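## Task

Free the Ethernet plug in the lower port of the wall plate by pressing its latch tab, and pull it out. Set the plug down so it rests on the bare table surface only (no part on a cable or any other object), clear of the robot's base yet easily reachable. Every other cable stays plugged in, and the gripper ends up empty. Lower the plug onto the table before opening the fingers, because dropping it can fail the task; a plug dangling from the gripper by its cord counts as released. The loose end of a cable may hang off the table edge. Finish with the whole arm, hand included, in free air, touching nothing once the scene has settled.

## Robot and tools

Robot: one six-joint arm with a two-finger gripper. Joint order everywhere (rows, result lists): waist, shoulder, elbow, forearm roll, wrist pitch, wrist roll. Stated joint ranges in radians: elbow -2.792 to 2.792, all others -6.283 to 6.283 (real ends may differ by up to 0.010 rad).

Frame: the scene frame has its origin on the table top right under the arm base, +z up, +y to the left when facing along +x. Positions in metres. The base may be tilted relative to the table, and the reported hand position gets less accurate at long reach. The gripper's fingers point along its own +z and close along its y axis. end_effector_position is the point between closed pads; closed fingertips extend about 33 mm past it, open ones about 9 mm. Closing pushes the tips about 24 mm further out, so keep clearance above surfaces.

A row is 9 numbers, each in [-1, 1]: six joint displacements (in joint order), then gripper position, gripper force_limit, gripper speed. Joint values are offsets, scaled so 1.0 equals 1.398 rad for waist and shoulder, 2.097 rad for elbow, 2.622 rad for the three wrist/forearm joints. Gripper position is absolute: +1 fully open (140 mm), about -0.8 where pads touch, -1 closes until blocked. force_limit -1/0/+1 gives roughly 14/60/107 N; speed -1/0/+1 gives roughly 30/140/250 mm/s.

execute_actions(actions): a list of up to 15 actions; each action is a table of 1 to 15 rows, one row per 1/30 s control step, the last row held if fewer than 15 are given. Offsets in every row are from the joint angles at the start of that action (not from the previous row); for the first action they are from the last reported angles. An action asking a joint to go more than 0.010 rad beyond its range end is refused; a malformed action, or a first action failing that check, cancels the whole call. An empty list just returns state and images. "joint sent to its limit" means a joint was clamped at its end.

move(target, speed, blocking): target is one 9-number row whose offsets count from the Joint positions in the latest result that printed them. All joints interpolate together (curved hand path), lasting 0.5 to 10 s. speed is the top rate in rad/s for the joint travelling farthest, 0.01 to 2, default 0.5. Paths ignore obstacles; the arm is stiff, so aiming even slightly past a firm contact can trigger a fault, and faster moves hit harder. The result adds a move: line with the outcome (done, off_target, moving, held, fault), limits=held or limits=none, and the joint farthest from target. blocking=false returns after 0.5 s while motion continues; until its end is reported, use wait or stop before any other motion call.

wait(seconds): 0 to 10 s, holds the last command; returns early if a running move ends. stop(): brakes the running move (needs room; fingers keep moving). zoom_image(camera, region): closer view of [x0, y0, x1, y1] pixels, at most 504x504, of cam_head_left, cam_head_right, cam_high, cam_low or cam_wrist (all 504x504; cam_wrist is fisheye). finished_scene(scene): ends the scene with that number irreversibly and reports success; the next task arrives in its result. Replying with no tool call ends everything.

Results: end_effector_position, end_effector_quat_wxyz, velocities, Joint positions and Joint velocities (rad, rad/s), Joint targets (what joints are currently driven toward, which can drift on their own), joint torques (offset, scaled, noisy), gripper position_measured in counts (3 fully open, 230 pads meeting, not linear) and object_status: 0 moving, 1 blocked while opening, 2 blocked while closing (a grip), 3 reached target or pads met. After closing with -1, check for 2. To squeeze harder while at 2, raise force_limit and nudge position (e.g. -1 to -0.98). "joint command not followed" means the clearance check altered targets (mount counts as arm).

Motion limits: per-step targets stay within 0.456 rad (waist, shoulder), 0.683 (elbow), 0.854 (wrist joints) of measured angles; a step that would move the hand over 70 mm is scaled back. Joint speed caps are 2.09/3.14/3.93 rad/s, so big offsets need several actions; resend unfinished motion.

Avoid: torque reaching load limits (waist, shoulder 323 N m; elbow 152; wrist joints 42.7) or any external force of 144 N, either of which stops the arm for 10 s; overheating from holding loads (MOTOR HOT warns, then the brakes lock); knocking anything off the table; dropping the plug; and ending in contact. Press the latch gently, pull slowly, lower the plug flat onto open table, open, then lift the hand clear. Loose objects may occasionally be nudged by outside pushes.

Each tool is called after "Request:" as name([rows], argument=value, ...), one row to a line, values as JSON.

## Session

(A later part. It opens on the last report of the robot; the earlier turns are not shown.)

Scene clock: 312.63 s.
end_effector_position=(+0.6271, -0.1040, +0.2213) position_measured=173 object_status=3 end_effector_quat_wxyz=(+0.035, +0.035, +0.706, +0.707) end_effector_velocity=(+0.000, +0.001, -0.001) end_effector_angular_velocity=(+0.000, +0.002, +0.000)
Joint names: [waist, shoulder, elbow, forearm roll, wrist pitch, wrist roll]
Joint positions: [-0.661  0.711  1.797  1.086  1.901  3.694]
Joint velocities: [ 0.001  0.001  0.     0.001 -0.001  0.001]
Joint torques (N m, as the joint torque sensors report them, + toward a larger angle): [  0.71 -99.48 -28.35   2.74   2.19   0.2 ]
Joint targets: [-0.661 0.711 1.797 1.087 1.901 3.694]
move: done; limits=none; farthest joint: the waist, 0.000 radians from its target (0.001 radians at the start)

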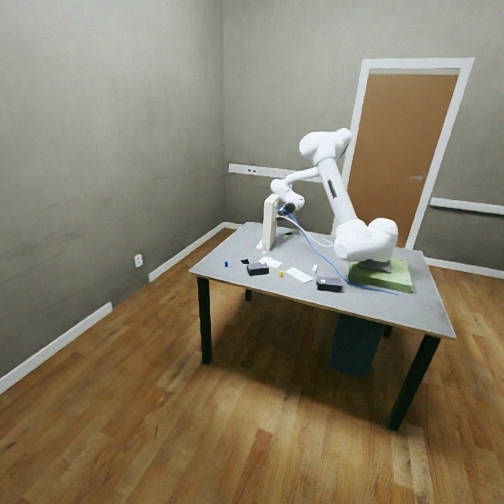

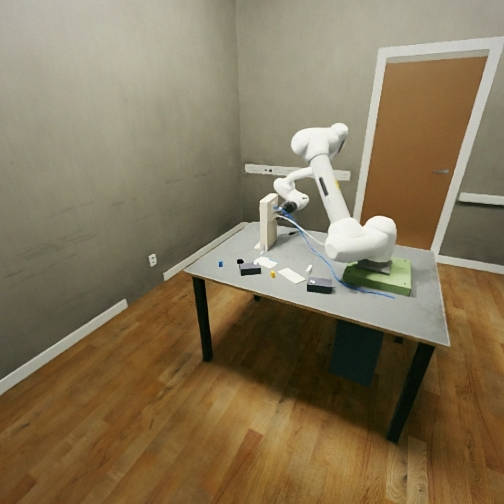

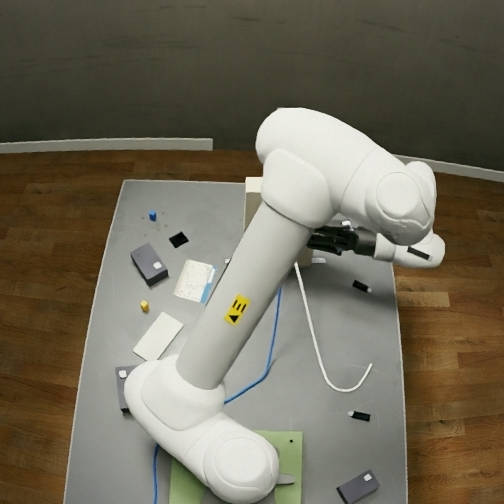

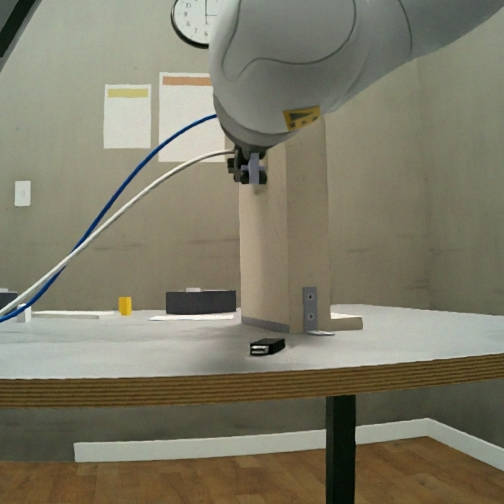

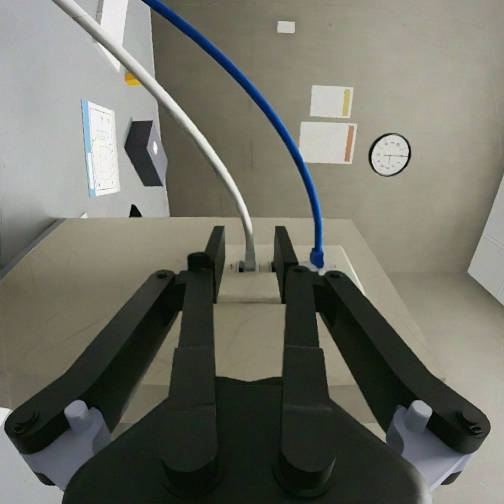

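Request:
move(target=[0, 0, 0, 0, 0, 0, -1, -0.4, -0.6], speed=0.01)

Request:
zoom_image(camera="cam_wrist", region=[210, 220, 290, 300])

Scene clock: 326.93 s.
end_effector_position=(+0.6271, -0.1041, +0.2213) position_measured=221 object_status=2 end_effector_quat_wxyz=(+0.035, +0.035, +0.706, +0.707) end_effector_velocity=(+0.001, +0.000, -0.001) end_effector_angular_velocity=(-0.002, +0.001, -0.001)
Joint names: [waist, shoulder, elbow, forearm roll, wrist pitch, wrist roll]
Joint positions: [-0.661  0.711  1.797  1.087  1.901  3.694]
Joint velocities: [ 0.     0.     0.     0.    -0.003  0.001]
Joint torques (N m, as the joint torque sensors report them, + toward a larger angle): [  2.78 -87.51 -25.6    0.01  -4.     0.42]
Joint targets: [-0.661 0.711 1.797 1.086 1.901 3.694]
move: done; limits=none; farthest joint: the forearm roll, 0.001 radians from its target (0.001 radians at the start)

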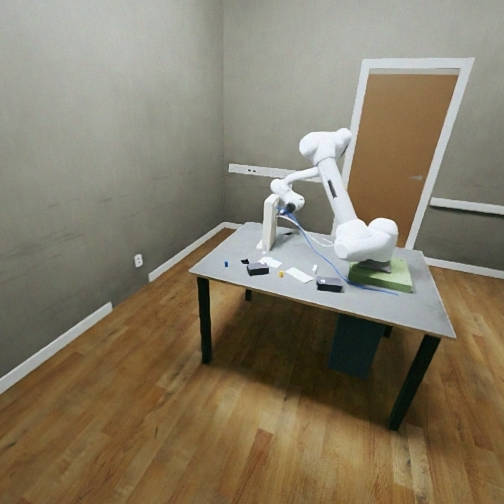

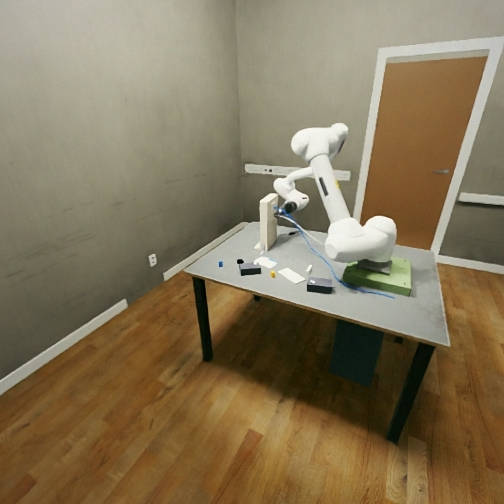

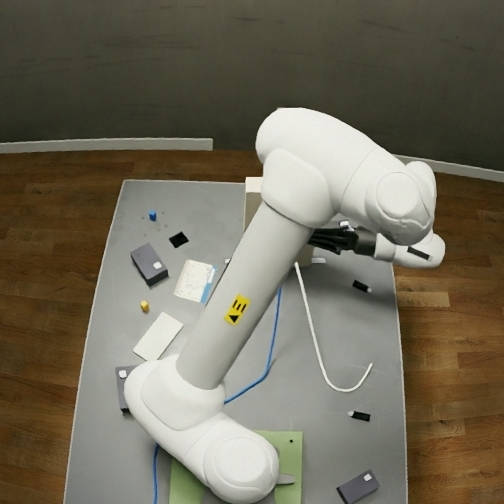

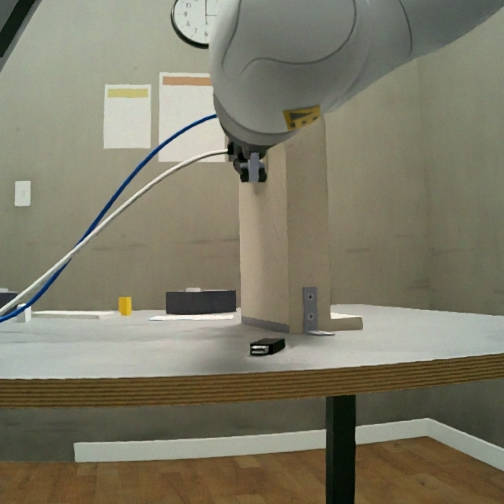

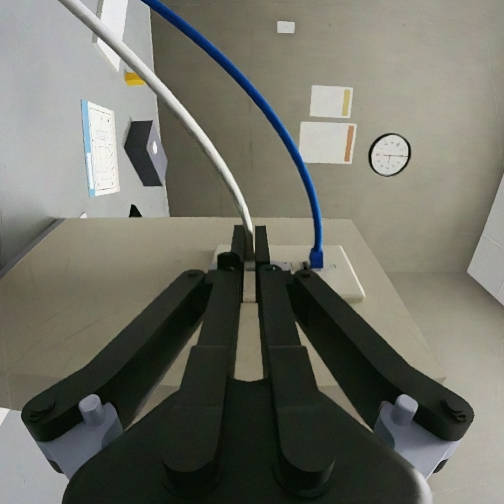

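Region (210, 220, 290, 300) of cam_wrist's 504x504 image, scaled by 6.300, with more detail than that image has.

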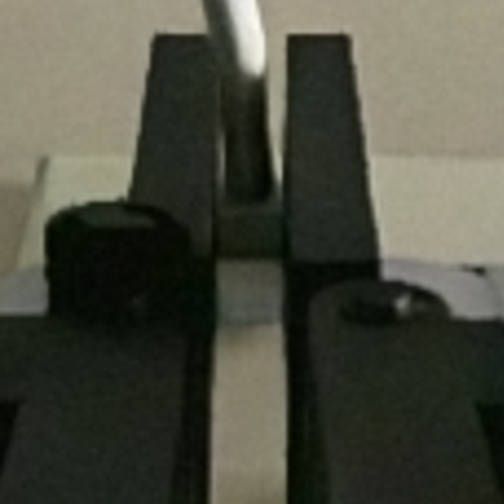

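Request:
move(target=[-0.00093, -0.001127, 0.001239, -0.000567, 0.000076, -0.000509, -1, -0.4, -0.6], speed=0.01)

Request:
zoom_image(camera="cam_wrist", region=[210, 220, 290, 300])

Scene clock: 338.90 s.
end_effector_position=(+0.6257, -0.1041, +0.2215) position_measured=221 object_status=2 end_effector_quat_wxyz=(+0.035, +0.035, +0.706, +0.707) end_effector_velocity=(-0.001, +0.000, +0.001) end_effector_angular_velocity=(+0.002, +0.001, +0.002)
Joint names: [waist, shoulder, elbow, forearm roll, wrist pitch, wrist roll]
Joint positions: [-0.663  0.709  1.8    1.085  1.901  3.693]
Joint velocities: [-0.    -0.     0.    -0.001  0.002  0.001]
Joint torques (N m, as the joint torque sensors report them, + toward a larger angle): [ -1.78 -95.36 -20.17  -4.46   3.33   0.22]
Joint targets: [-0.663 0.709 1.800 1.085 1.901 3.693]
move: done; limits=none; farthest joint: the waist, 0.000 radians from its target (0.001 radians at the start)

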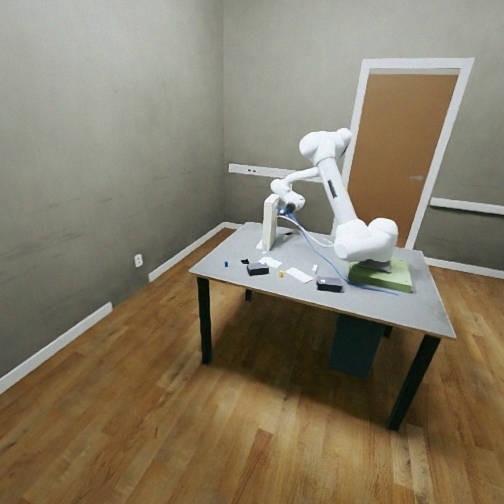

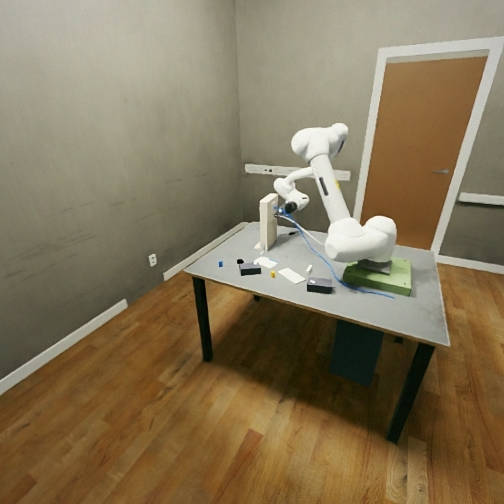

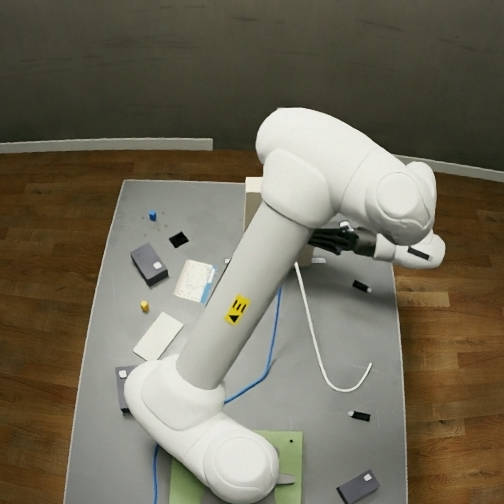

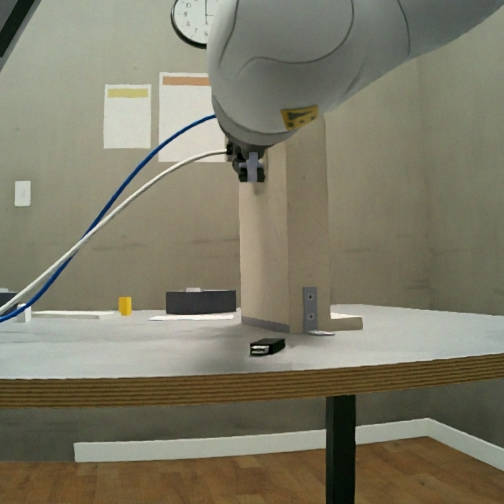

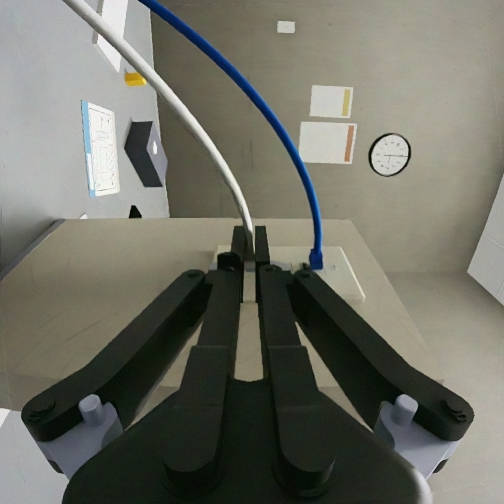

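Region (210, 220, 290, 300) of cam_wrist's 504x504 image, scaled by 6.300, with more detail than that image has.

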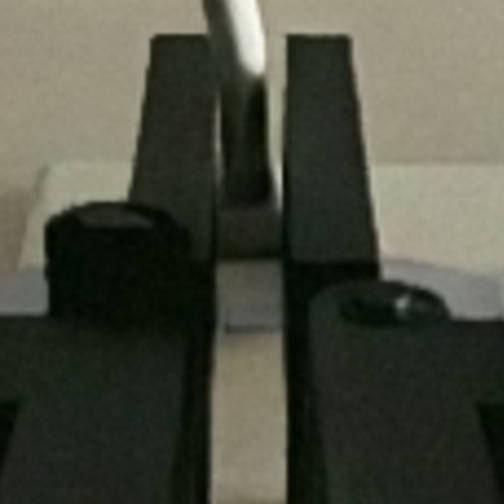

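Request:
move(target=[0.004451, -0.000127, -0.0001, 0.002191, -0.001162, 0.00084, -0.35, -0.4, 0], speed=0.01)

Request:
zoom_image(camera="cam_wrist", region=[210, 220, 290, 300])

Scene clock: 353.10 s.
end_effector_position=(+0.6285, -0.1004, +0.2217) position_measured=173 object_status=3 end_effector_quat_wxyz=(+0.035, +0.035, +0.706, +0.707) end_effector_velocity=(+0.001, +0.000, +0.001) end_effector_angular_velocity=(+0.001, -0.001, -0.000)
Joint names: [waist, shoulder, elbow, forearm roll, wrist pitch, wrist roll]
Joint positions: [-0.656  0.709  1.8    1.091  1.898  3.695]
Joint velocities: [ 0.001 -0.001 -0.     0.002  0.001  0.   ]
Joint torques (N m, as the joint torque sensors report them, + toward a larger angle): [  0.86 -96.82 -28.23   2.81   2.51   0.07]
Joint targets: [-0.656 0.709 1.800 1.091 1.898 3.695]
move: done; limits=none; farthest joint: the waist, 0.000 radians from its target (0.006 radians at the start)

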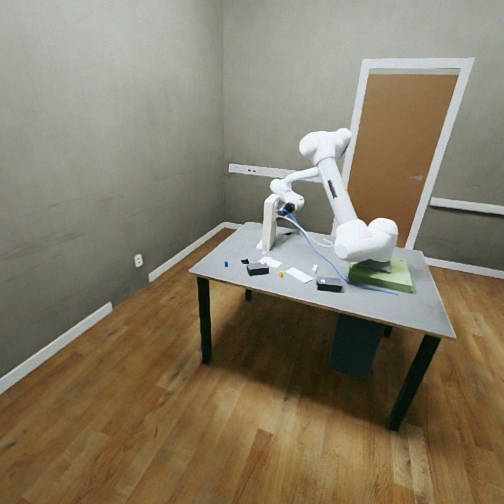

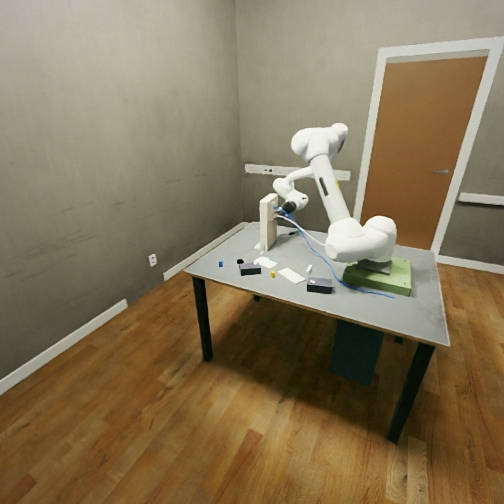

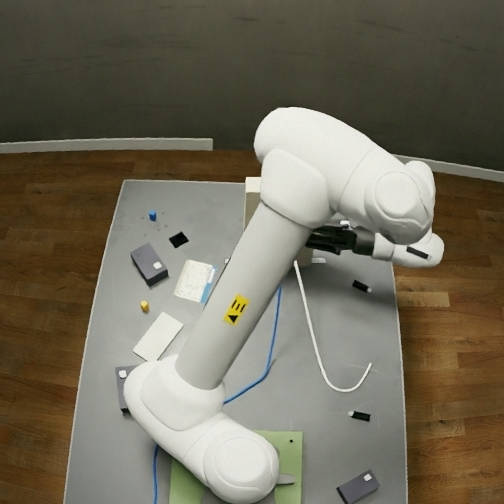

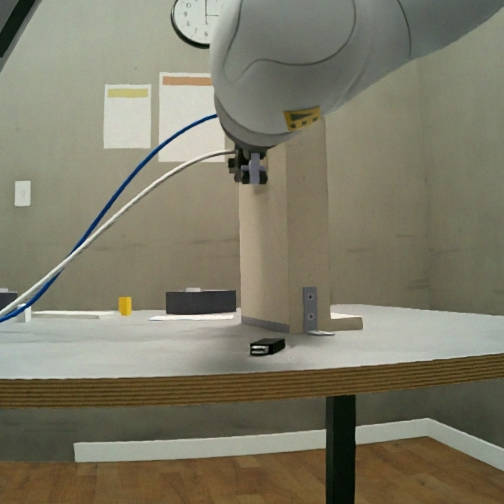

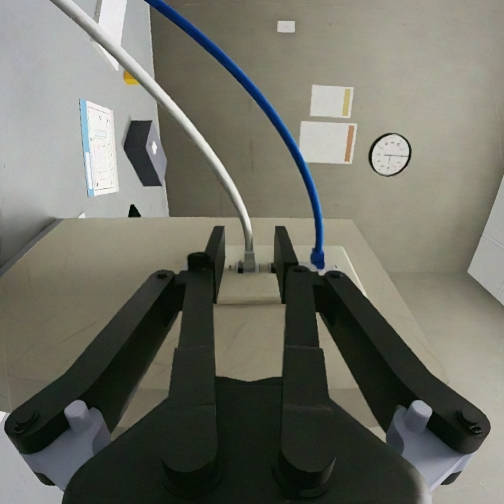

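Region (210, 220, 290, 300) of cam_wrist's 504x504 image, scaled by 6.300, with more detail than that image has.

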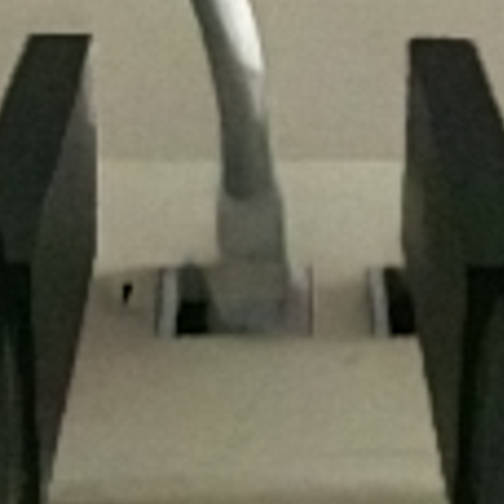

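Request:
move(target=[0.001684, 0.000423, -0.000627, 0.000896, -0.000335, 0.000523, -0.35, -0.4, 0], speed=0.01)

Request:
zoom_image(camera="cam_wrist", region=[210, 220, 290, 300])

Scene clock: 359.03 s.
end_effector_position=(+0.6299, -0.0994, +0.2218) position_measured=173 object_status=3 end_effector_quat_wxyz=(+0.035, +0.035, +0.706, +0.707) end_effector_velocity=(+0.000, +0.001, -0.000) end_effector_angular_velocity=(+0.001, -0.001, -0.000)
Joint names: [waist, shoulder, elbow, forearm roll, wrist pitch, wrist roll]
Joint positions: [-0.654  0.709  1.798  1.093  1.897  3.696]
Joint velocities: [ 0.001  0.001  0.     0.001 -0.    -0.001]
Joint torques (N m, as the joint torque sensors report them, + toward a larger angle): [  0.78 -99.2  -28.35   2.67   2.42   0.11]
Joint targets: [-0.654 0.710 1.798 1.093 1.897 3.696]
move: done; limits=none; farthest joint: the waist, 0.000 radians from its target (0.003 radians at the start)

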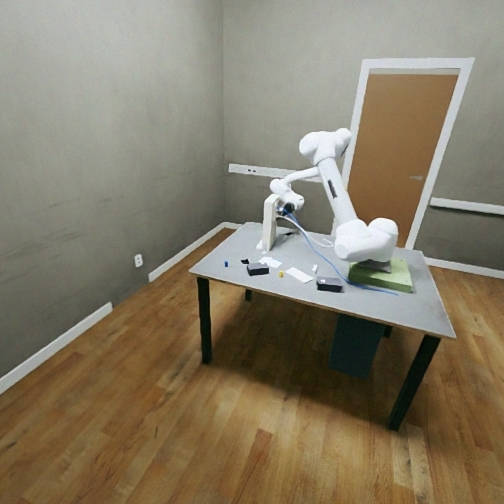

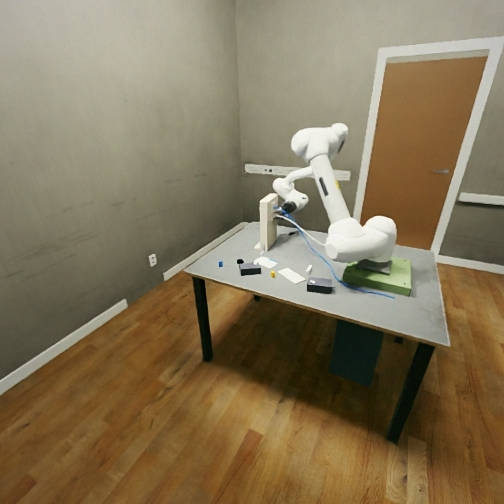

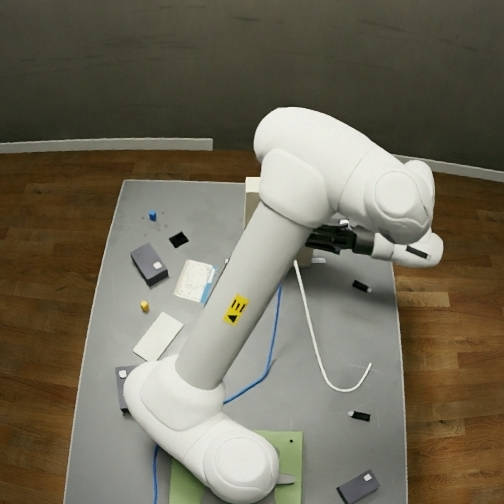

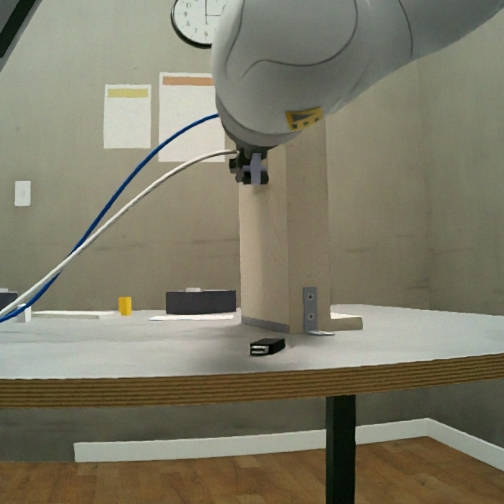

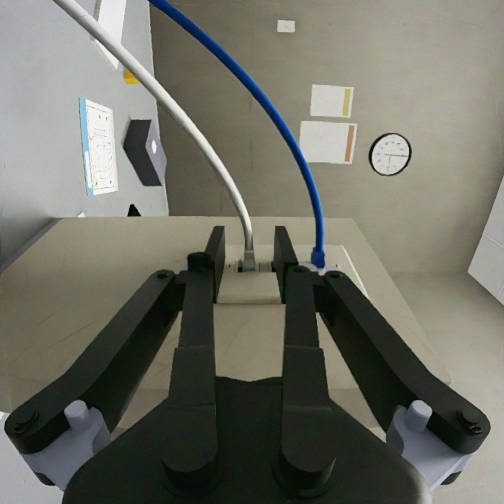

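Region (210, 220, 290, 300) of cam_wrist's 504x504 image, scaled by 6.300, with more detail than that image has.

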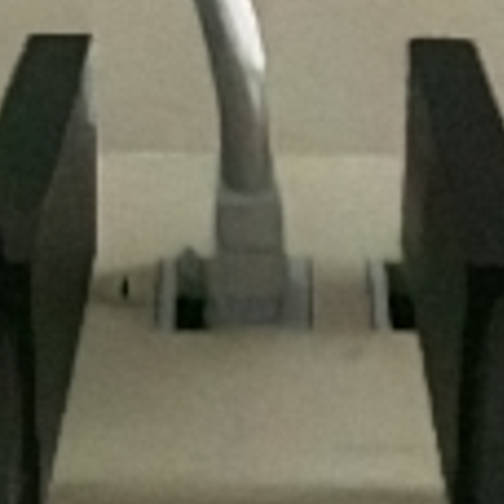

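Request:
move(target=[0.001374, 0.000142, -0.000211, 0.000691, -0.000336, 0.000303, -0.35, -0.4, 0], speed=0.01)

Request:
zoom_image(camera="cam_wrist", region=[210, 220, 290, 300])

Scene clock: 368.23 s.
end_effector_position=(+0.6309, -0.0984, +0.2218) position_measured=173 object_status=3 end_effector_quat_wxyz=(+0.035, +0.035, +0.706, +0.707) end_effector_velocity=(-0.000, +0.000, -0.001) end_effector_angular_velocity=(+0.000, +0.001, +0.001)
Joint names: [waist, shoulder, elbow, forearm roll, wrist pitch, wrist roll]
Joint positions: [-0.652  0.71   1.798  1.095  1.896  3.697]
Joint velocities: [ 0.     0.002 -0.    -0.001 -0.     0.   ]
Joint torques (N m, as the joint torque sensors report them, + toward a larger angle): [  0.77 -97.4  -28.4    2.8    2.29   0.23]
Joint targets: [-0.652 0.710 1.798 1.095 1.896 3.697]
move: done; limits=none; farthest joint: the waist, 0.000 radians from its target (0.002 radians at the start)

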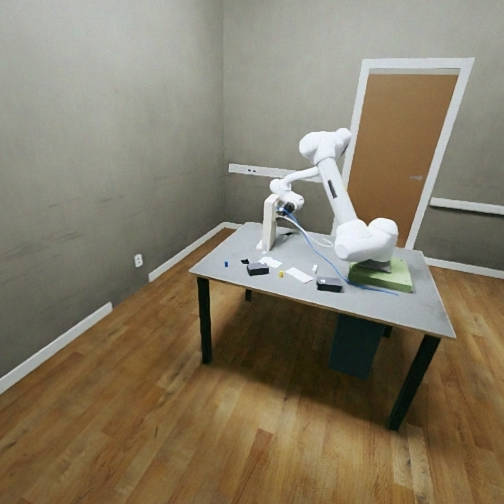

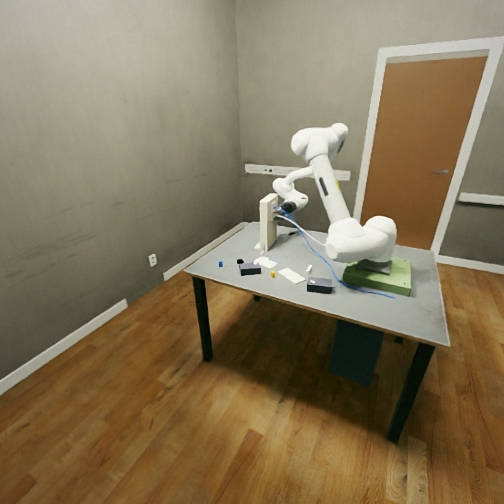

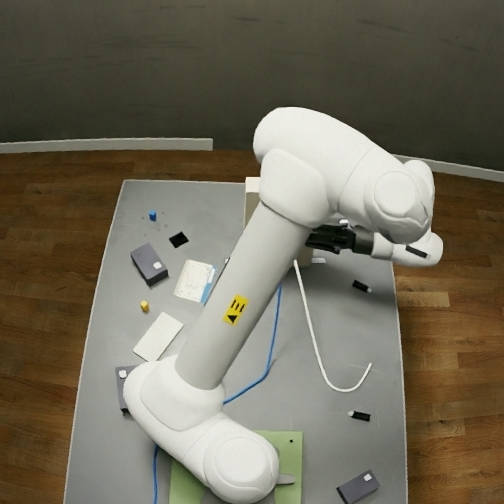

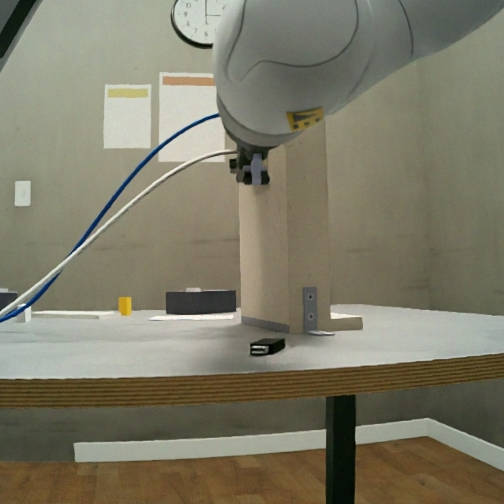

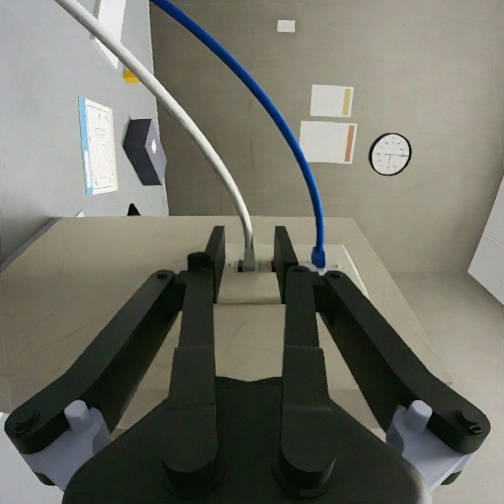

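Region (210, 220, 290, 300) of cam_wrist's 504x504 image, scaled by 6.300, with more detail than that image has.

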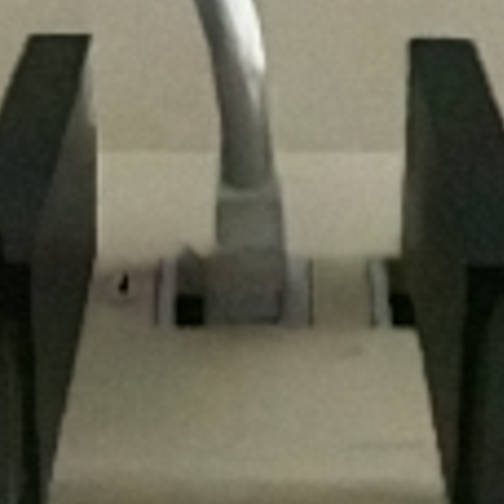

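Request:
move(target=[0, 0, 0, 0, 0, 0, -1, -0.4, -0.6], speed=0.01)

Scene clock: 373.37 s.
end_effector_position=(+0.6309, -0.0984, +0.2218) position_measured=220 object_status=2 end_effector_quat_wxyz=(+0.035, +0.035, +0.706, +0.707) end_effector_velocity=(+0.000, +0.000, -0.001) end_effector_angular_velocity=(-0.002, -0.000, +0.000)
Joint names: [waist, shoulder, elbow, forearm roll, wrist pitch, wrist roll]
Joint positions: [-0.652  0.71   1.798  1.095  1.896  3.697]
Joint velocities: [ 0.     0.    -0.    -0.001 -0.002 -0.   ]
Joint torques (N m, as the joint torque sensors report them, + toward a larger angle): [  2.   -98.57 -27.25   2.72   2.19  -0.1 ]
Joint targets: [-0.652 0.710 1.798 1.095 1.896 3.697]
move: done; limits=none; farthest joint: the waist, 0.000 radians from its target (0.000 radians at the start)

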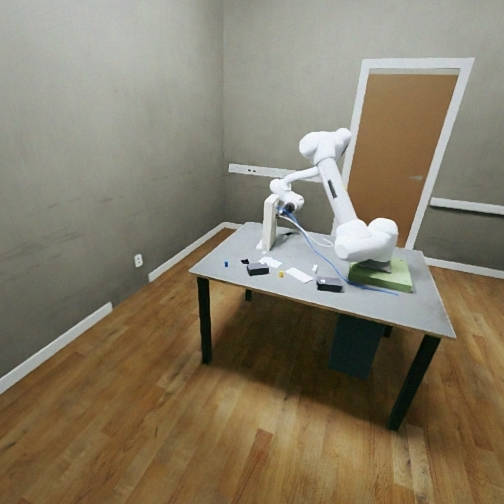

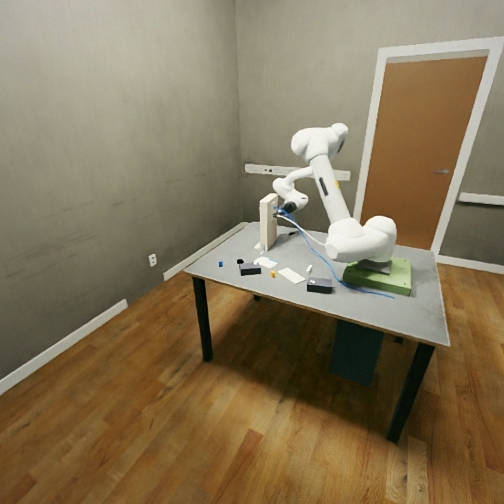

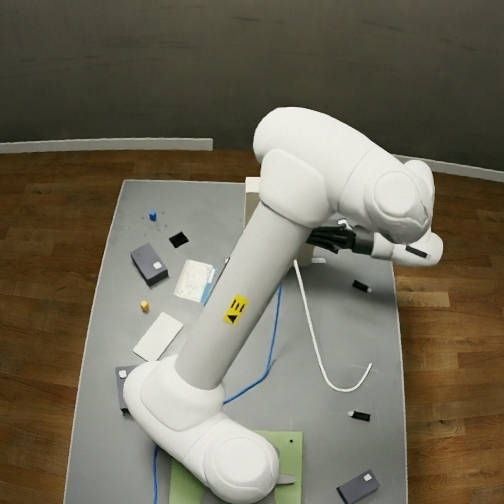

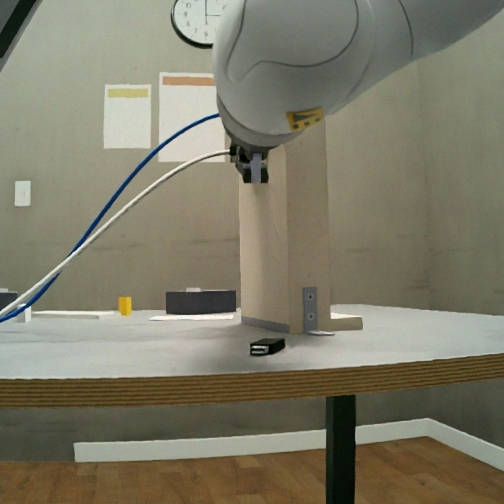

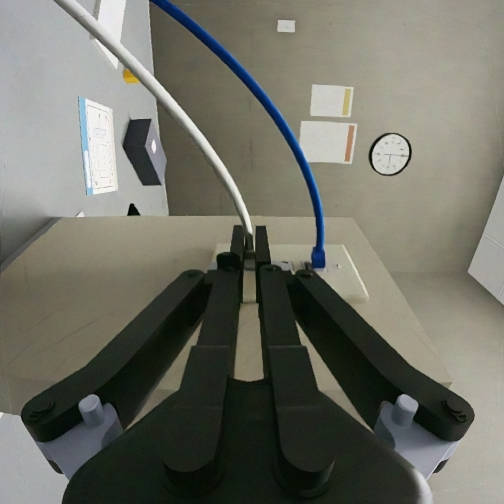

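Count 220 (like the successful grip). Test pull of 2 mm.

Request:
move(target=[-0.00124, -0.001122, 0.001662, -0.000821, 0.0, -0.000877, -1, -0.4, -0.6], speed=0.01)

Scene clock: 379.77 s.
end_effector_position=(+0.6289, -0.0984, +0.2218) position_measured=220 object_status=2 end_effector_quat_wxyz=(+0.035, +0.035, +0.706, +0.707) end_effector_velocity=(+0.000, +0.000, +0.001) end_effector_angular_velocity=(-0.001, -0.002, +0.001)
Joint names: [waist, shoulder, elbow, forearm roll, wrist pitch, wrist roll]
Joint positions: [-0.654  0.708  1.801  1.093  1.896  3.695]
Joint velocities: [ 0.    -0.001 -0.001 -0.     0.    -0.   ]
Joint torques (N m, as the joint torque sensors report them, + toward a larger angle): [  5.05 -99.98 -26.34   2.2    3.6   -0.09]
Joint targets: [-0.654 0.708 1.801 1.093 1.896 3.695]
move: done; limits=none; farthest joint: the waist, 0.000 radians from its target (0.002 radians at the start)

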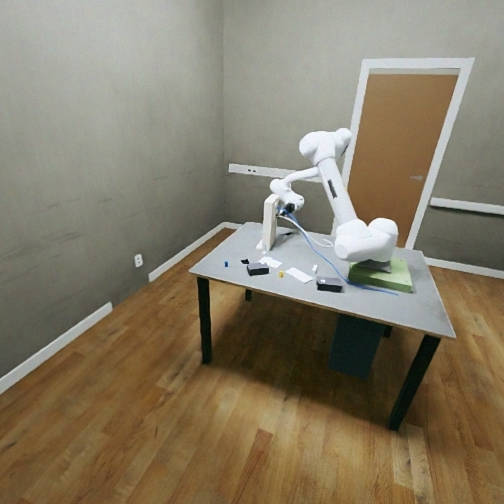

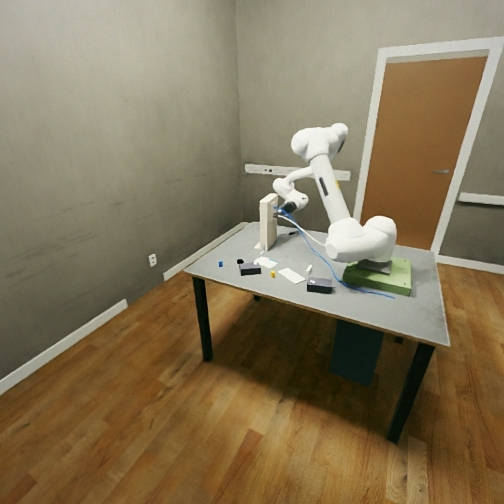

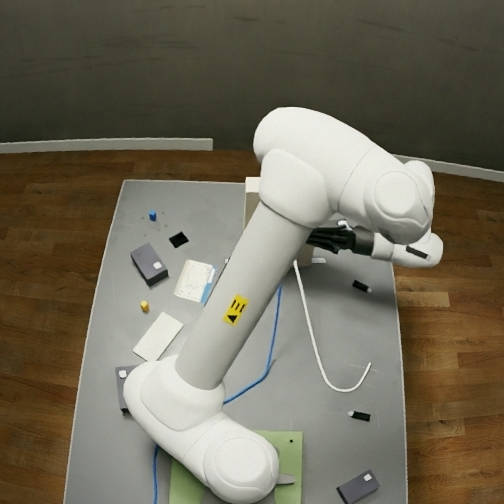

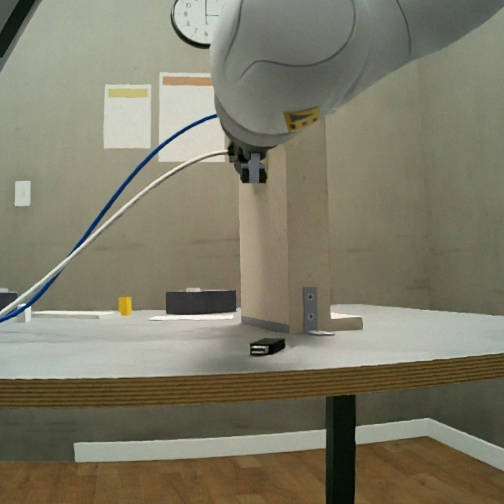

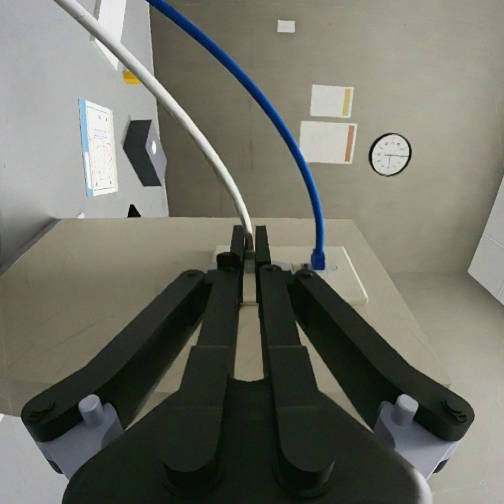

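Request:
move(target=[-0.003477, -0.002596, 0.003846, -0.002193, 0.00016, -0.002125, -1, -0.4, -0.6], speed=0.01)

Scene clock: 385.87 s.
end_effector_position=(+0.6239, -0.0990, +0.2218) position_measured=220 object_status=2 end_effector_quat_wxyz=(+0.035, +0.035, +0.706, +0.707) end_effector_velocity=(-0.000, +0.000, +0.001) end_effector_angular_velocity=(-0.000, -0.001, +0.001)
Joint names: [waist, shoulder, elbow, forearm roll, wrist pitch, wrist roll]
Joint positions: [-0.659  0.704  1.81   1.087  1.896  3.689]
Joint velocities: [ 0.    -0.001 -0.    -0.001  0.001 -0.001]
Joint torques (N m, as the joint torque sensors report them, + toward a larger angle): [  1.56 -99.41 -28.6    2.83   2.88   0.02]
Joint targets: [-0.659 0.704 1.810 1.087 1.896 3.689]
move: done; limits=none; farthest joint: the waist, 0.000 radians from its target (0.005 radians at the start)

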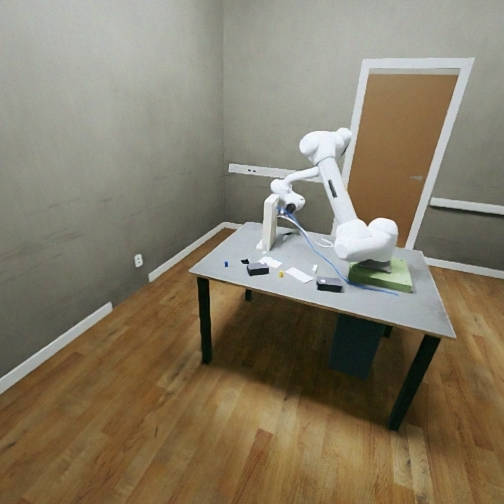

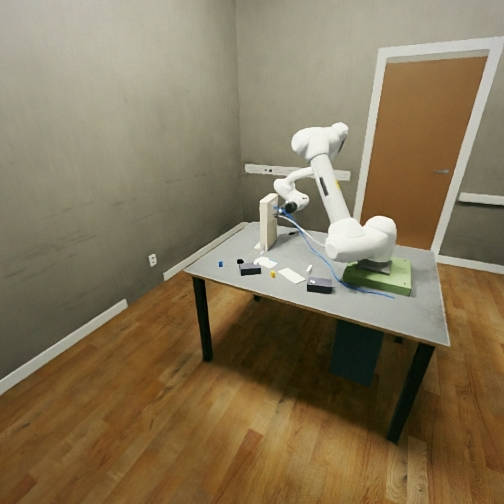

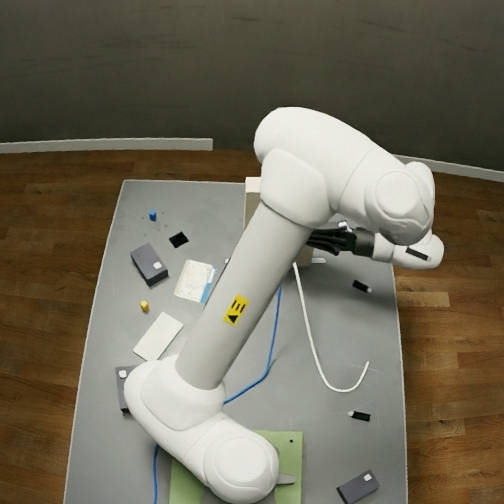

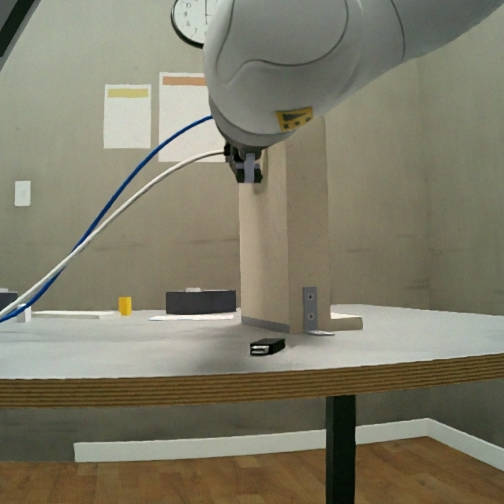

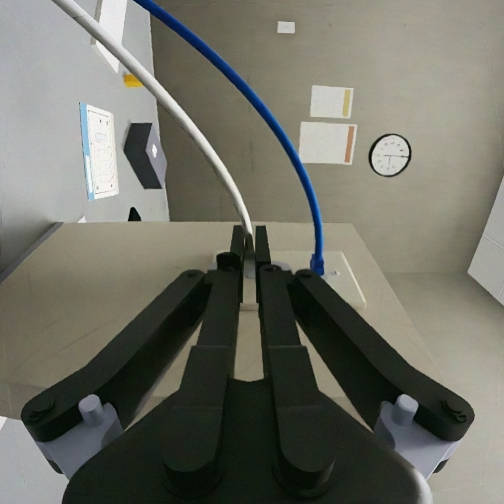

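Request:
move(target=[-0.010431, -0.007788, 0.011538, -0.006579, 0.00048, -0.006375, -1, -0.4, -0.6], speed=0.02)

Request:
zoom_image(camera="cam_wrist", region=[190, 200, 350, 340])

Scene clock: 395.60 s.
end_effector_position=(+0.6090, -0.1004, +0.2218) position_measured=220 object_status=2 end_effector_quat_wxyz=(+0.035, +0.035, +0.706, +0.707) end_effector_velocity=(-0.000, +0.000, -0.000) end_effector_angular_velocity=(+0.000, +0.002, +0.001)
Joint names: [waist, shoulder, elbow, forearm roll, wrist pitch, wrist roll]
Joint positions: [-0.673  0.694  1.834  1.07   1.898  3.672]
Joint velocities: [ 0.     0.     0.001 -0.001  0.     0.   ]
Joint torques (N m, as the joint torque sensors report them, + toward a larger angle): [  0.75 -95.93 -27.53   2.76   2.36   0.3 ]
Joint targets: [-0.673 0.694 1.834 1.070 1.898 3.672]
move: done; limits=none; farthest joint: the shoulder, 0.001 radians from its target (0.011 radians at the start)

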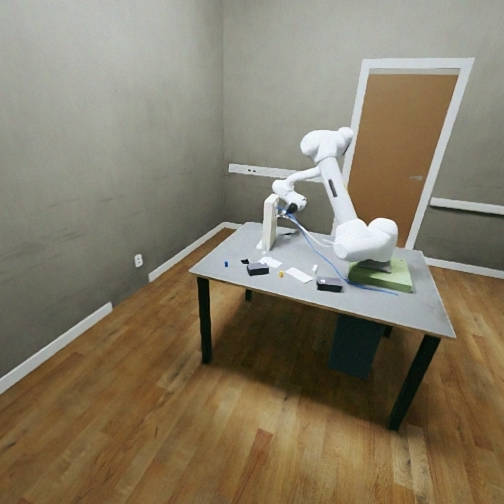

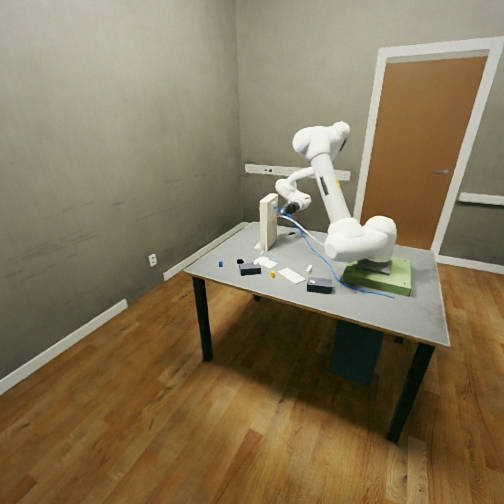

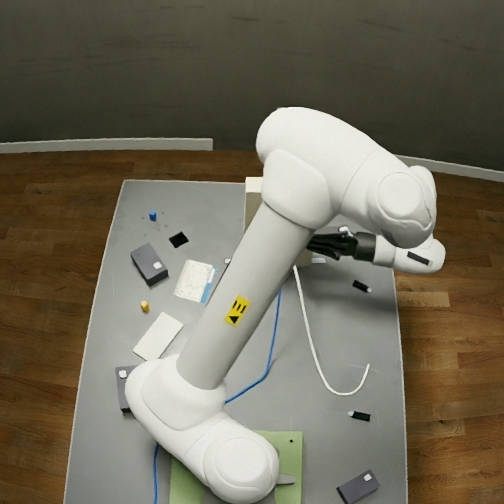

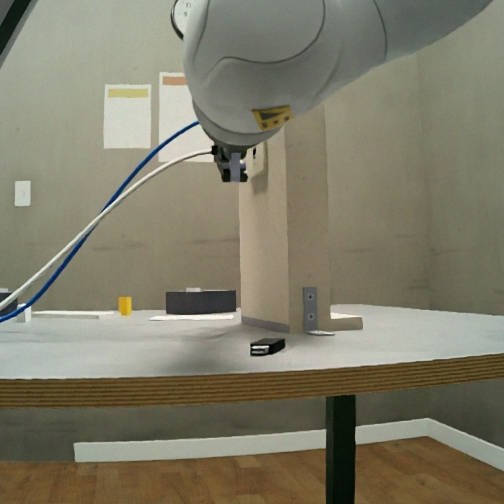

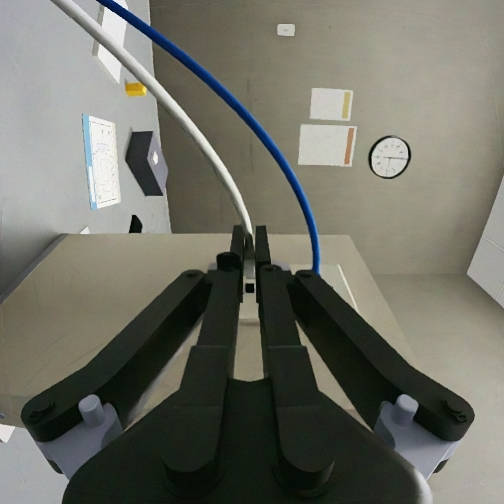

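Region (190, 200, 350, 340) of cam_wrist's 504x504 image, scaled by 3.150, with more detail than that image has; it fills the top 441 rows of this view, and the rest is white.

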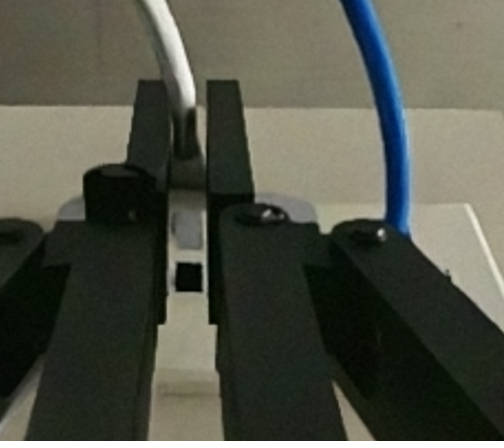

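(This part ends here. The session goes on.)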